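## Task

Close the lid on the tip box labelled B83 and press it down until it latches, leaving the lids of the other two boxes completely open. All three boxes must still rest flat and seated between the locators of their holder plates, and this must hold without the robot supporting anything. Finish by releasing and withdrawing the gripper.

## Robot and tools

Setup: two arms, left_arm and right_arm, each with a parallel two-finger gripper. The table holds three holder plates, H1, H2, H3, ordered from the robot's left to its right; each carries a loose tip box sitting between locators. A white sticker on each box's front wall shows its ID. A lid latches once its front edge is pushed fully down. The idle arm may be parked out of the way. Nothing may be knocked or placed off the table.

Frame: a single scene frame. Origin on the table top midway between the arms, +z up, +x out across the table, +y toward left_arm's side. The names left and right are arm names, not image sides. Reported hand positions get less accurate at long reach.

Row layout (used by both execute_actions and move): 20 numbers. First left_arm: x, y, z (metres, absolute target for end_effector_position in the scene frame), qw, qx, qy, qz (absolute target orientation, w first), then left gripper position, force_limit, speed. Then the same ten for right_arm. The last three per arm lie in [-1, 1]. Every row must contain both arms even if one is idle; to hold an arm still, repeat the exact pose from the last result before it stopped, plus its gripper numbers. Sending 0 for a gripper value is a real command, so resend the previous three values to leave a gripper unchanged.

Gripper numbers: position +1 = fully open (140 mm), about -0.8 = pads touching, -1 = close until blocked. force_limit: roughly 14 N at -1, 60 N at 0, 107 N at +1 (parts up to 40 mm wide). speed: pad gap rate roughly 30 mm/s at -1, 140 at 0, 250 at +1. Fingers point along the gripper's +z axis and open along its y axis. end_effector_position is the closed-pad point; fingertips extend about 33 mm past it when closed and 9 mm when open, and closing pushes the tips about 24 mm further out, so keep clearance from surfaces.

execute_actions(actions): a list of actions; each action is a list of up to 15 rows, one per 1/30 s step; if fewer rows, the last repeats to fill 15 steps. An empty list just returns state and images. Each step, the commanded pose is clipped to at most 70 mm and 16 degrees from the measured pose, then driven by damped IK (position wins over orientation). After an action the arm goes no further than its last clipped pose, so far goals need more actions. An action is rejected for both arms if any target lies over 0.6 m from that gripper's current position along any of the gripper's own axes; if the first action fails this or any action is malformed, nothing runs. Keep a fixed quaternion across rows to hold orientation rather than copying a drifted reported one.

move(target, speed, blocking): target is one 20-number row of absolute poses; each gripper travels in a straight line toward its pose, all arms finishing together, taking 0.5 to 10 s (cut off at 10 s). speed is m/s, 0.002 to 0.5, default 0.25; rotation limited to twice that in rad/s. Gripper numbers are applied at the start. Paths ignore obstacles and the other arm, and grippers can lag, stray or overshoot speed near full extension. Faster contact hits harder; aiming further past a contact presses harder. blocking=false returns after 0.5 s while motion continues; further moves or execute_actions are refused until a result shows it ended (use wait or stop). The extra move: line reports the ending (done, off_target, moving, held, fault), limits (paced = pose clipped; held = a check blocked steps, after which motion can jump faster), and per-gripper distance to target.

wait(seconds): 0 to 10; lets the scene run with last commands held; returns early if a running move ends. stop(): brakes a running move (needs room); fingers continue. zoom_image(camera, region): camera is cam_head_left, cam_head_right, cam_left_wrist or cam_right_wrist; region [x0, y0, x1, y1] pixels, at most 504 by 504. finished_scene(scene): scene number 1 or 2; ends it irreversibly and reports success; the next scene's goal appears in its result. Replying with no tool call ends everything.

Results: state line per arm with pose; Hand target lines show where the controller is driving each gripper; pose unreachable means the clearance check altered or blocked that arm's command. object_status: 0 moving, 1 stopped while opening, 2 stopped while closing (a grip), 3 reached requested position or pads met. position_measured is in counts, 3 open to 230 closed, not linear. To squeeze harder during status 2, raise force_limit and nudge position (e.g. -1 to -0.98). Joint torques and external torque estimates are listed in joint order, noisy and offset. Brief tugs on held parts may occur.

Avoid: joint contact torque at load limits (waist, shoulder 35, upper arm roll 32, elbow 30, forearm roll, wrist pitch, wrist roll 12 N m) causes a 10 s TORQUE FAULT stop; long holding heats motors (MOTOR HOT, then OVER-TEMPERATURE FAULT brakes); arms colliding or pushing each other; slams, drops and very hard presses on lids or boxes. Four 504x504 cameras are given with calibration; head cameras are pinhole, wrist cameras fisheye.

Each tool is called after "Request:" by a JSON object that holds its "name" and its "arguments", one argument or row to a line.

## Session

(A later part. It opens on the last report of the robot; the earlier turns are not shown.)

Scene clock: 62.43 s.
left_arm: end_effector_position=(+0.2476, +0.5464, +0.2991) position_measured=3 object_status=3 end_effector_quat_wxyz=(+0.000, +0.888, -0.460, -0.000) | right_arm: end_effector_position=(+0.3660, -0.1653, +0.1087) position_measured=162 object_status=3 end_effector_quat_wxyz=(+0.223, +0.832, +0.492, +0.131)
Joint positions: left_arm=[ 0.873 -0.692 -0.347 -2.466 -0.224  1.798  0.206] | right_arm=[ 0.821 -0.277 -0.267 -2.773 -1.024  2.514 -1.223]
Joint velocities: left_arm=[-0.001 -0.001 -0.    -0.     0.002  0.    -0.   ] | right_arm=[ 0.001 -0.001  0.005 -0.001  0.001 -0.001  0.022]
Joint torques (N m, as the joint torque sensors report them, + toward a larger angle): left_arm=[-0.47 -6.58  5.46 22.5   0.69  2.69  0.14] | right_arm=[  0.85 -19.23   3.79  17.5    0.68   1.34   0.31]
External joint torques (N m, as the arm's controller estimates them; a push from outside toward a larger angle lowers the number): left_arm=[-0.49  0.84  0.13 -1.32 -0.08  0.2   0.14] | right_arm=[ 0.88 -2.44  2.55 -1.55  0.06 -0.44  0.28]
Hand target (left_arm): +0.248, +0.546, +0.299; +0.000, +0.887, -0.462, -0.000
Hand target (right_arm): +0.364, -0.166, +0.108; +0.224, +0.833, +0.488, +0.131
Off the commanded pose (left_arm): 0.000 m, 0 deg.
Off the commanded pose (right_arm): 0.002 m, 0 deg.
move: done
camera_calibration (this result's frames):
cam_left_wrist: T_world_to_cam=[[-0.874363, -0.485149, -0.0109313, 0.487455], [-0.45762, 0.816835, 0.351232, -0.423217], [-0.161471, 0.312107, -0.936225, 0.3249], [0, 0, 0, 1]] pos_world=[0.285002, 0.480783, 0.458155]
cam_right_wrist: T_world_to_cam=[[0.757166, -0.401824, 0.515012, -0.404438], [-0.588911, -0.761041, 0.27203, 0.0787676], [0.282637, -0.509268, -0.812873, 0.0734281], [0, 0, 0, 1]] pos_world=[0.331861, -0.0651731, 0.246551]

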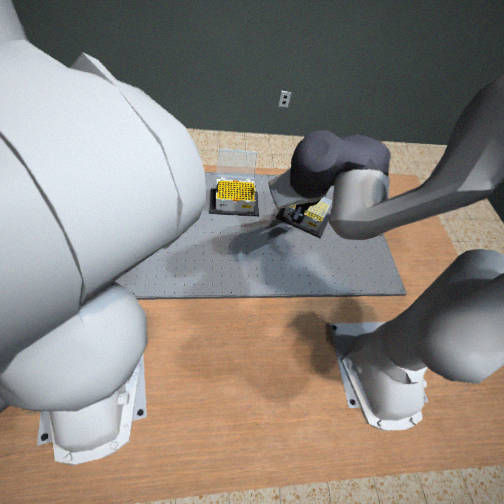

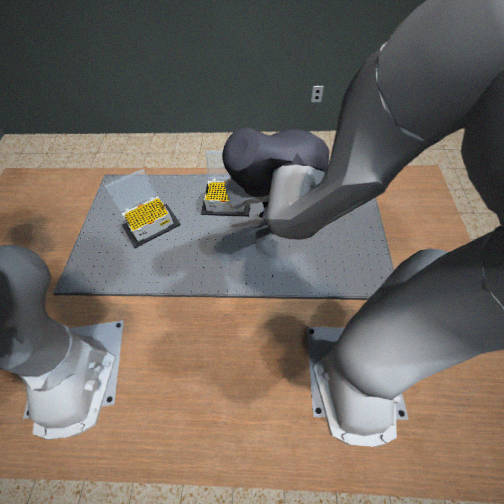

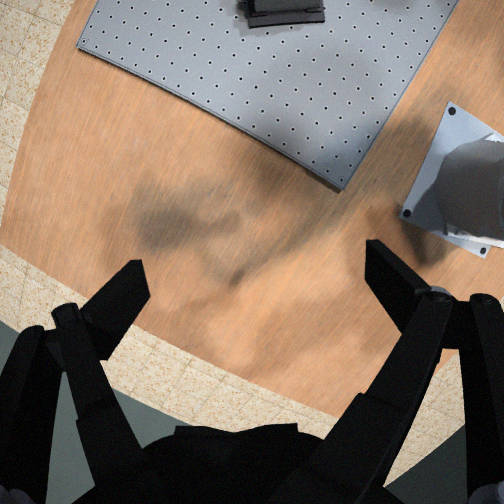

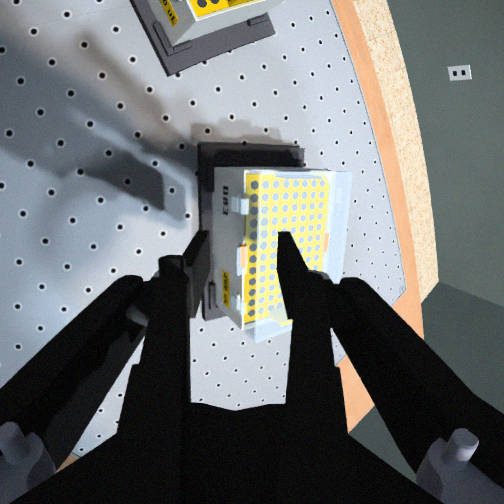

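Request:
{"name": "move", "arguments": {
  "target": [0.2476, 0.5464, 0.2989, 0, 0.887, -0.462, 0, 1, 0, 0, 0.3645, -0.1650, 0.092, 0.2233, 0.8336, 0.4881, 0.1308, -0.265, 0, -1],
  "speed": 0.012
}}

Request:
{"name": "zoom_image", "arguments": {
  "camera": "cam_right_wrist",
  "region": [150, 130, 370, 350]
}}

Scene clock: 65.50 s.
left_arm: end_effector_position=(+0.2476, +0.5464, +0.2991) position_measured=3 object_status=3 end_effector_quat_wxyz=(+0.000, +0.888, -0.460, -0.000) | right_arm: end_effector_position=(+0.3688, -0.1640, +0.1037) position_measured=162 object_status=3 end_effector_quat_wxyz=(+0.228, +0.834, +0.484, +0.138)
Joint positions: left_arm=[ 0.873 -0.692 -0.347 -2.466 -0.224  1.798  0.206] | right_arm=[ 0.822 -0.252 -0.266 -2.767 -1.065  2.524 -1.161]
Joint velocities: left_arm=[ 0.     0.001 -0.    -0.001 -0.001  0.    -0.   ] | right_arm=[ 0.001  0.003  0.    -0.001 -0.008  0.001  0.027]
Joint torques (N m, as the joint torque sensors report them, + toward a larger angle): left_arm=[-0.76 -6.23  5.75 21.89  0.69  2.69  0.23] | right_arm=[-0.27 -4.12 -1.76 15.63 -0.48  4.9  -0.18]
External joint torques (N m, as the arm's controller estimates them; a push from outside toward a larger angle lowers the number): left_arm=[-0.73  1.1   0.48 -1.88 -0.08  0.21  0.23] | right_arm=[-0.34 13.25 -2.88 -3.03 -1.06  3.21 -0.2 ]
Hand target (left_arm): +0.248, +0.546, +0.299; +0.000, +0.887, -0.462, -0.000
Hand target (right_arm): +0.364, -0.165, +0.093; +0.223, +0.834, +0.488, +0.131
Off the commanded pose (left_arm): 0.000 m, 0 deg.
Off the commanded pose (right_arm): 0.013 m, 1 deg.
move: off_target (right_arm)
camera_calibration (this result's frames):
cam_left_wrist: T_world_to_cam=[[-0.874367, -0.485142, -0.0109349, 0.487452], [-0.457617, 0.816842, 0.351221, -0.423215], [-0.16146, 0.3121, -0.936229, 0.324904], [0, 0, 0, 1]] pos_world=[0.285001, 0.480781, 0.458156]
cam_right_wrist: T_world_to_cam=[[0.741833, -0.412687, 0.528558, -0.401054], [-0.604003, -0.753616, 0.259313, 0.0908472], [0.291315, -0.511617, -0.808322, 0.0652069], [0, 0, 0, 1]] pos_world=[0.333391, -0.0636848, 0.24113]

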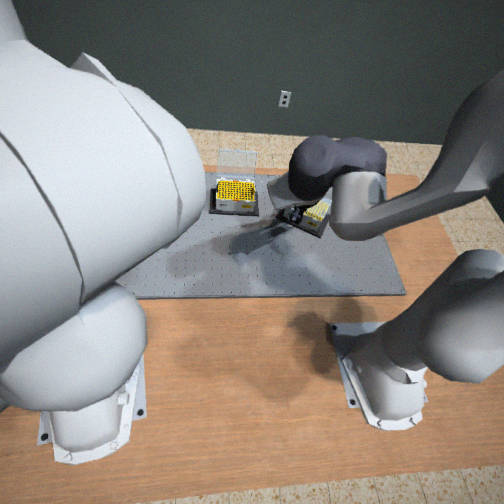

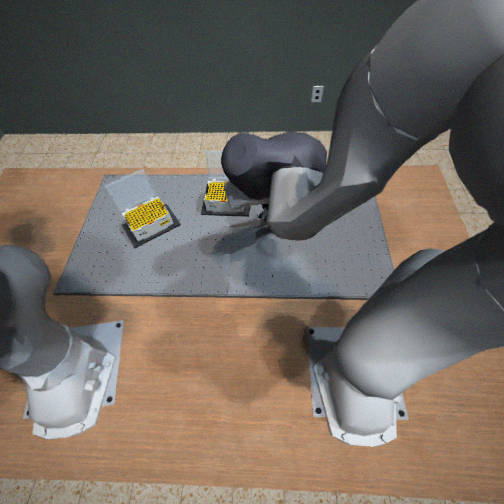

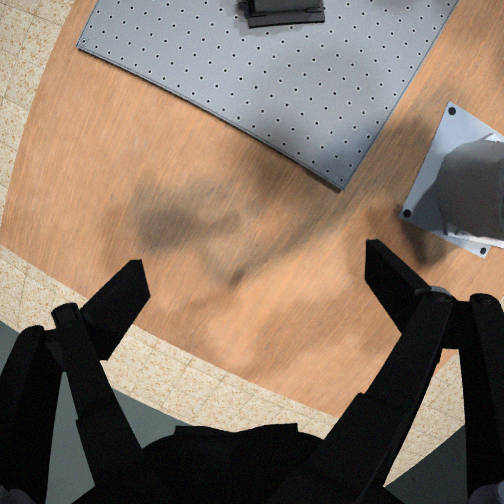

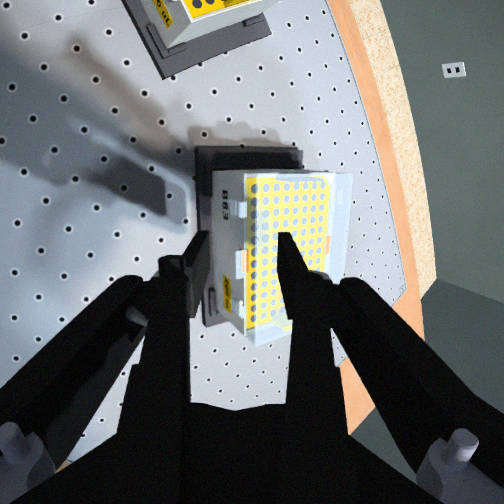

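Region (150, 130, 370, 350) of cam_right_wrist's 504x504 image, scaled by 2.291, with more detail than that image has.

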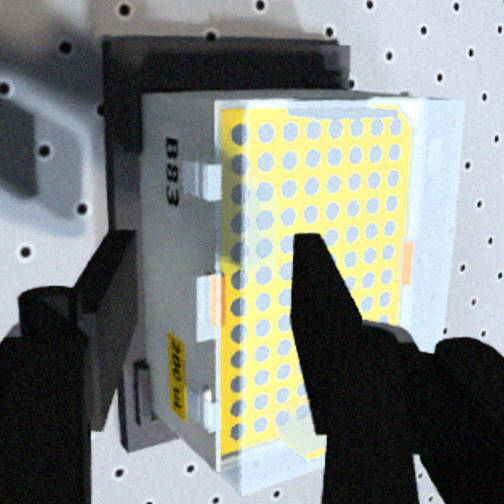

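Request:
{"name": "move", "arguments": {
  "target": [0.2476, 0.5464, 0.2989, 0, 0.887, -0.462, 0, 1, 0, 0, 0.3645, -0.1650, 0.135, 0.2233, 0.8336, 0.4881, 0.1308, -0.265, 0, -1],
  "speed": 0.04
}}

Request:
{"name": "zoom_image", "arguments": {
  "camera": "cam_right_wrist",
  "region": [130, 110, 350, 330]
}}

Scene clock: 67.50 s.
left_arm: end_effector_position=(+0.2476, +0.5464, +0.2991) position_measured=3 object_status=3 end_effector_quat_wxyz=(+0.000, +0.888, -0.460, -0.000) | right_arm: end_effector_position=(+0.3645, -0.1637, +0.1347) position_measured=162 object_status=3 end_effector_quat_wxyz=(+0.222, +0.836, +0.484, +0.134)
Joint positions: left_arm=[ 0.873 -0.692 -0.347 -2.466 -0.224  1.798  0.206] | right_arm=[ 0.849 -0.356 -0.269 -2.769 -0.958  2.442 -1.274]
Joint velocities: left_arm=[-0.001 -0.001 -0.002  0.001  0.     0.     0.001] | right_arm=[ 0.    -0.001 -0.001 -0.     0.004 -0.008 -0.033]
Joint torques (N m, as the joint torque sensors report them, + toward a larger angle): left_arm=[-0.11 -6.64  5.72 22.02  0.66  2.68  0.18] | right_arm=[  1.12 -17.     1.94  20.74   1.33   1.34  -0.29]
External joint torques (N m, as the arm's controller estimates them; a push from outside toward a larger angle lowers the number): left_arm=[-0.06  0.83  0.46 -1.88 -0.11  0.18  0.18] | right_arm=[ 1.14 -1.79  0.26  0.62  0.75 -0.51 -0.31]
Hand target (left_arm): +0.248, +0.546, +0.299; +0.000, +0.887, -0.462, -0.000
Hand target (right_arm): +0.364, -0.165, +0.135; +0.223, +0.834, +0.488, +0.131
Off the commanded pose (left_arm): 0.000 m, 0 deg.
Off the commanded pose (right_arm): 0.001 m, 1 deg.
move: done
camera_calibration (this result's frames):
cam_left_wrist: T_world_to_cam=[[-0.874369, -0.485138, -0.0109367, 0.48745], [-0.457614, 0.816846, 0.351214, -0.423214], [-0.161454, 0.312095, -0.936231, 0.324906], [0, 0, 0, 1]] pos_world=[0.285, 0.480779, 0.458157]
cam_right_wrist: T_world_to_cam=[[0.747609, -0.417587, 0.516432, -0.415419], [-0.602176, -0.754182, 0.261905, 0.0793647], [0.280116, -0.506785, -0.815294, 0.0974503], [0, 0, 0, 1]] pos_world=[0.331065, -0.0642315, 0.2732]

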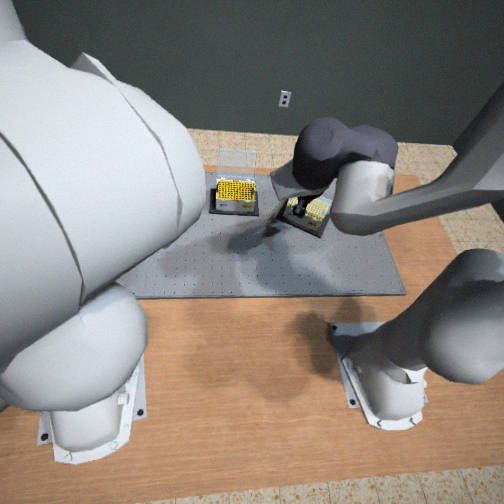

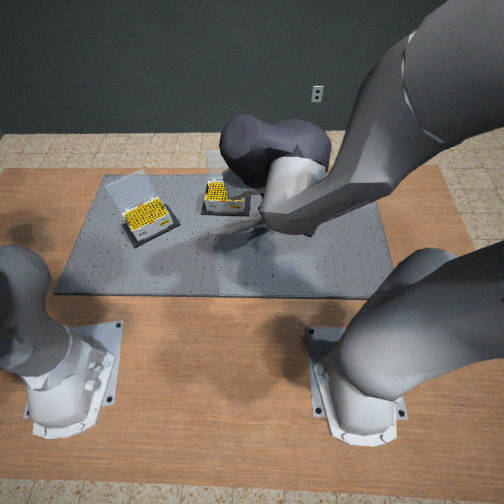

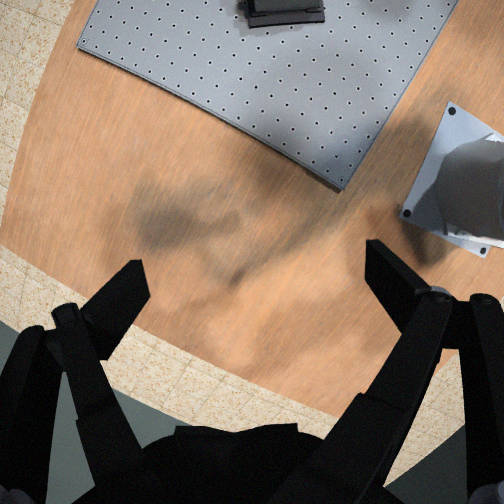

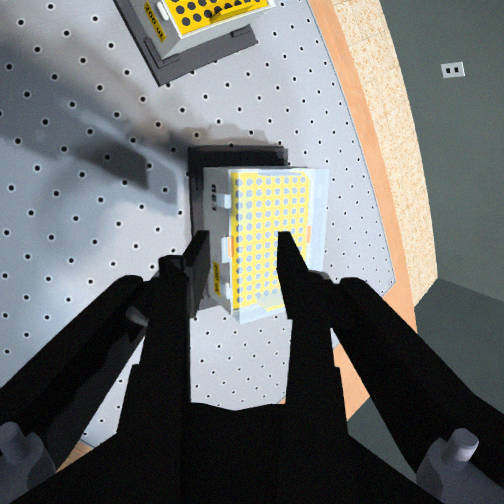

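Region (130, 110, 350, 330) of cam_right_wrist's 504x504 image, scaled by 2.291, with more detail than that image has.

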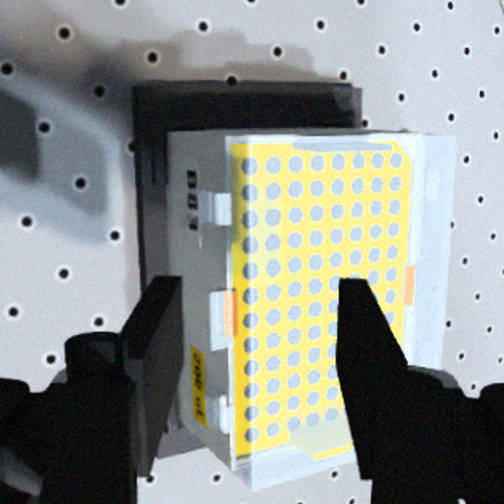

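Request:
{"name": "move", "arguments": {
  "target": [0.2476, 0.5464, 0.2989, 0, 0.887, -0.462, 0, 1, 0, 0, 0.30, -0.42, 0.29, 0, 0.863, 0.5053, 0, -0.265, 0, -1],
  "speed": 0.2
}}

Request:
{"name": "zoom_image", "arguments": {
  "camera": "cam_head_left",
  "region": [200, 140, 360, 260]
}}

Request:
{"name": "zoom_image", "arguments": {
  "camera": "cam_head_right",
  "region": [100, 140, 340, 260]
}}

Scene clock: 72.90 s.
left_arm: end_effector_position=(+0.2476, +0.5464, +0.2991) position_measured=3 object_status=3 end_effector_quat_wxyz=(+0.000, +0.888, -0.460, -0.000) | right_arm: end_effector_position=(+0.3054, -0.4159, +0.2925) position_measured=162 object_status=3 end_effector_quat_wxyz=(-0.002, +0.865, +0.503, +0.002)
Joint positions: left_arm=[ 0.873 -0.692 -0.347 -2.466 -0.224  1.798  0.206] | right_arm=[ 0.806 -1.001 -0.767 -2.445 -0.62   1.598 -2.269]
Joint velocities: left_arm=[ 0.    -0.     0.    -0.001  0.     0.    -0.   ] | right_arm=[-0.001  0.    -0.     0.001 -0.001 -0.009 -0.025]
Joint torques (N m, as the joint torque sensors report them, + toward a larger angle): left_arm=[-0.59 -6.59  5.7  22.65  0.69  2.67  0.22] | right_arm=[ 1.32  4.87 14.31 20.65  0.36  1.99 -0.5 ]
External joint torques (N m, as the arm's controller estimates them; a push from outside toward a larger angle lowers the number): left_arm=[-0.59  0.75  0.4  -1.09 -0.08  0.19  0.22] | right_arm=[ 1.38 -0.96 -0.86  1.36 -0.55 -0.5  -0.51]
Hand target (left_arm): +0.248, +0.546, +0.299; +0.000, +0.887, -0.462, -0.000
Hand target (right_arm): +0.305, -0.418, +0.292; -0.002, +0.862, +0.508, -0.001
Off the commanded pose (left_arm): 0.000 m, 0 deg.
Off the commanded pose (right_arm): 0.007 m, 0 deg.
move: off_target (right_arm)
camera_calibration (this result's frames):
cam_left_wrist: T_world_to_cam=[[-0.874376, -0.485126, -0.010941, 0.487445], [-0.457608, 0.816858, 0.351196, -0.423211], [-0.161437, 0.312084, -0.936238, 0.324913], [0, 0, 0, 1]] pos_world=[0.284999, 0.480775, 0.458159]
cam_right_wrist: T_world_to_cam=[[0.874787, -0.48422, 0.0167043, -0.478387], [-0.465708, -0.830834, 0.304682, -0.273884], [-0.133655, -0.274312, -0.952307, 0.377948], [0, 0, 0, 1]] pos_world=[0.341452, -0.355521, 0.451362]

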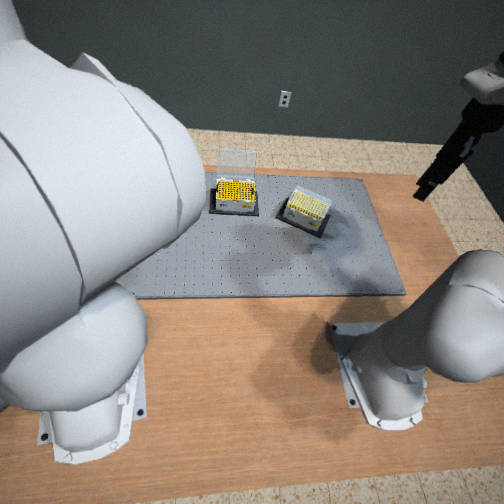

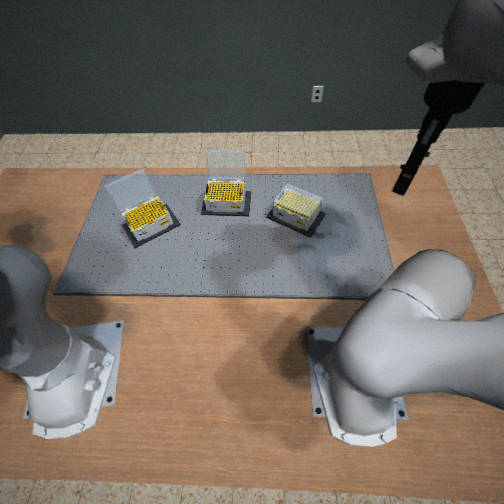

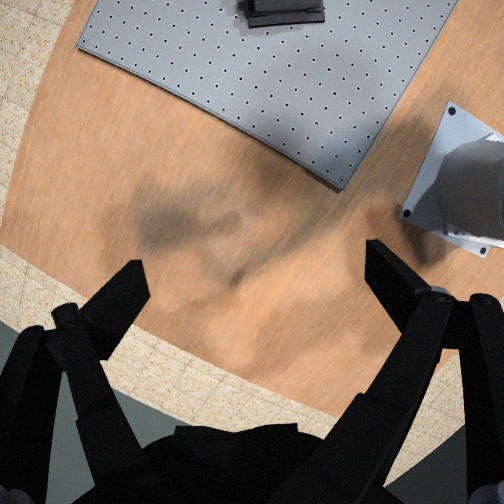

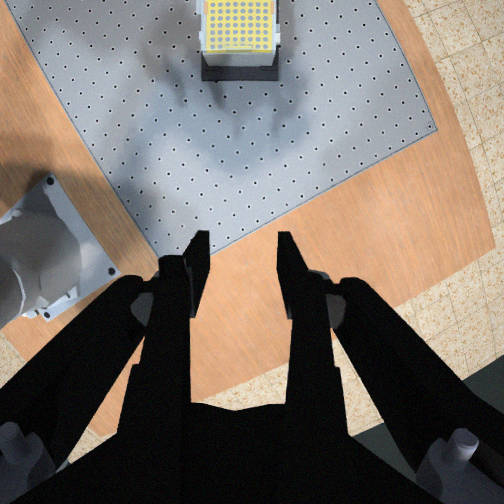

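Region (200, 140, 360, 260) of cam_head_left's 504x504 image, scaled by 3.150, with more detail than that image has; it fills the top 378 rows of this view, and the rest is white.

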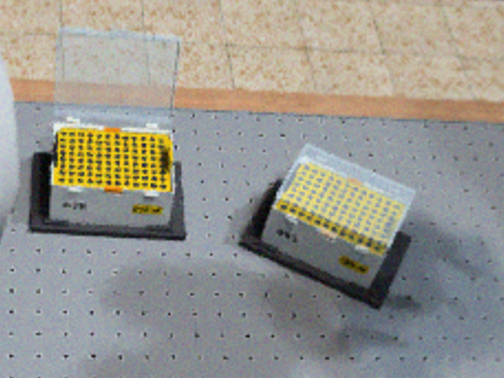

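Region (100, 140, 340, 260) of cam_head_right's 504x504 image, scaled by 2.100, with more detail than that image has.

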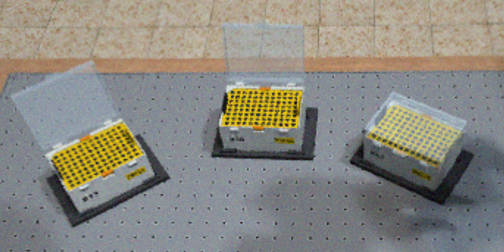

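Request:
{"name": "zoom_image", "arguments": {
  "camera": "cam_right_wrist",
  "region": [185, 0, 295, 90]
}}

Request:
{"name": "zoom_image", "arguments": {
  "camera": "cam_head_left",
  "region": [270, 180, 340, 240]
}}

Region (185, 0, 295, 90) of cam_right_wrist's 504x504 image, scaled by 4.582, with more detail than that image has; it fills the top 412 rows of this view, and the rest is white.

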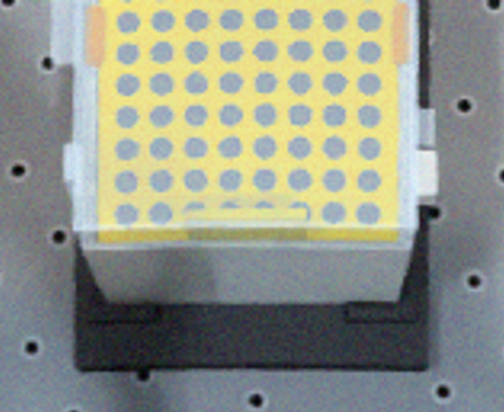

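Region (270, 180, 340, 240) of cam_head_left's 504x504 image, scaled by 7.200, with more detail than that image has; it fills the top 432 rows of this view, and the rest is white.

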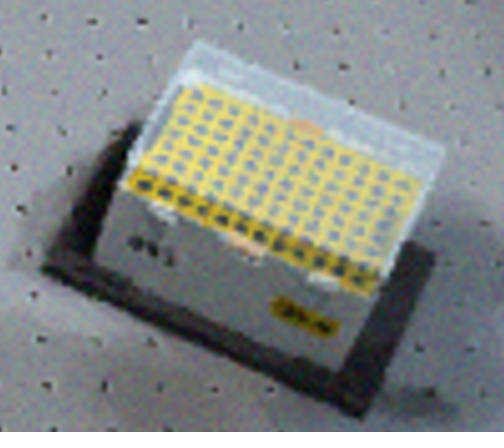

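The lid sits level and flush with the box, the box is in its locators, and the other two lids are still open.

Request:
{"name": "finished_scene", "arguments": {
  "scene": 2
}}

The scene is finished: the task was done.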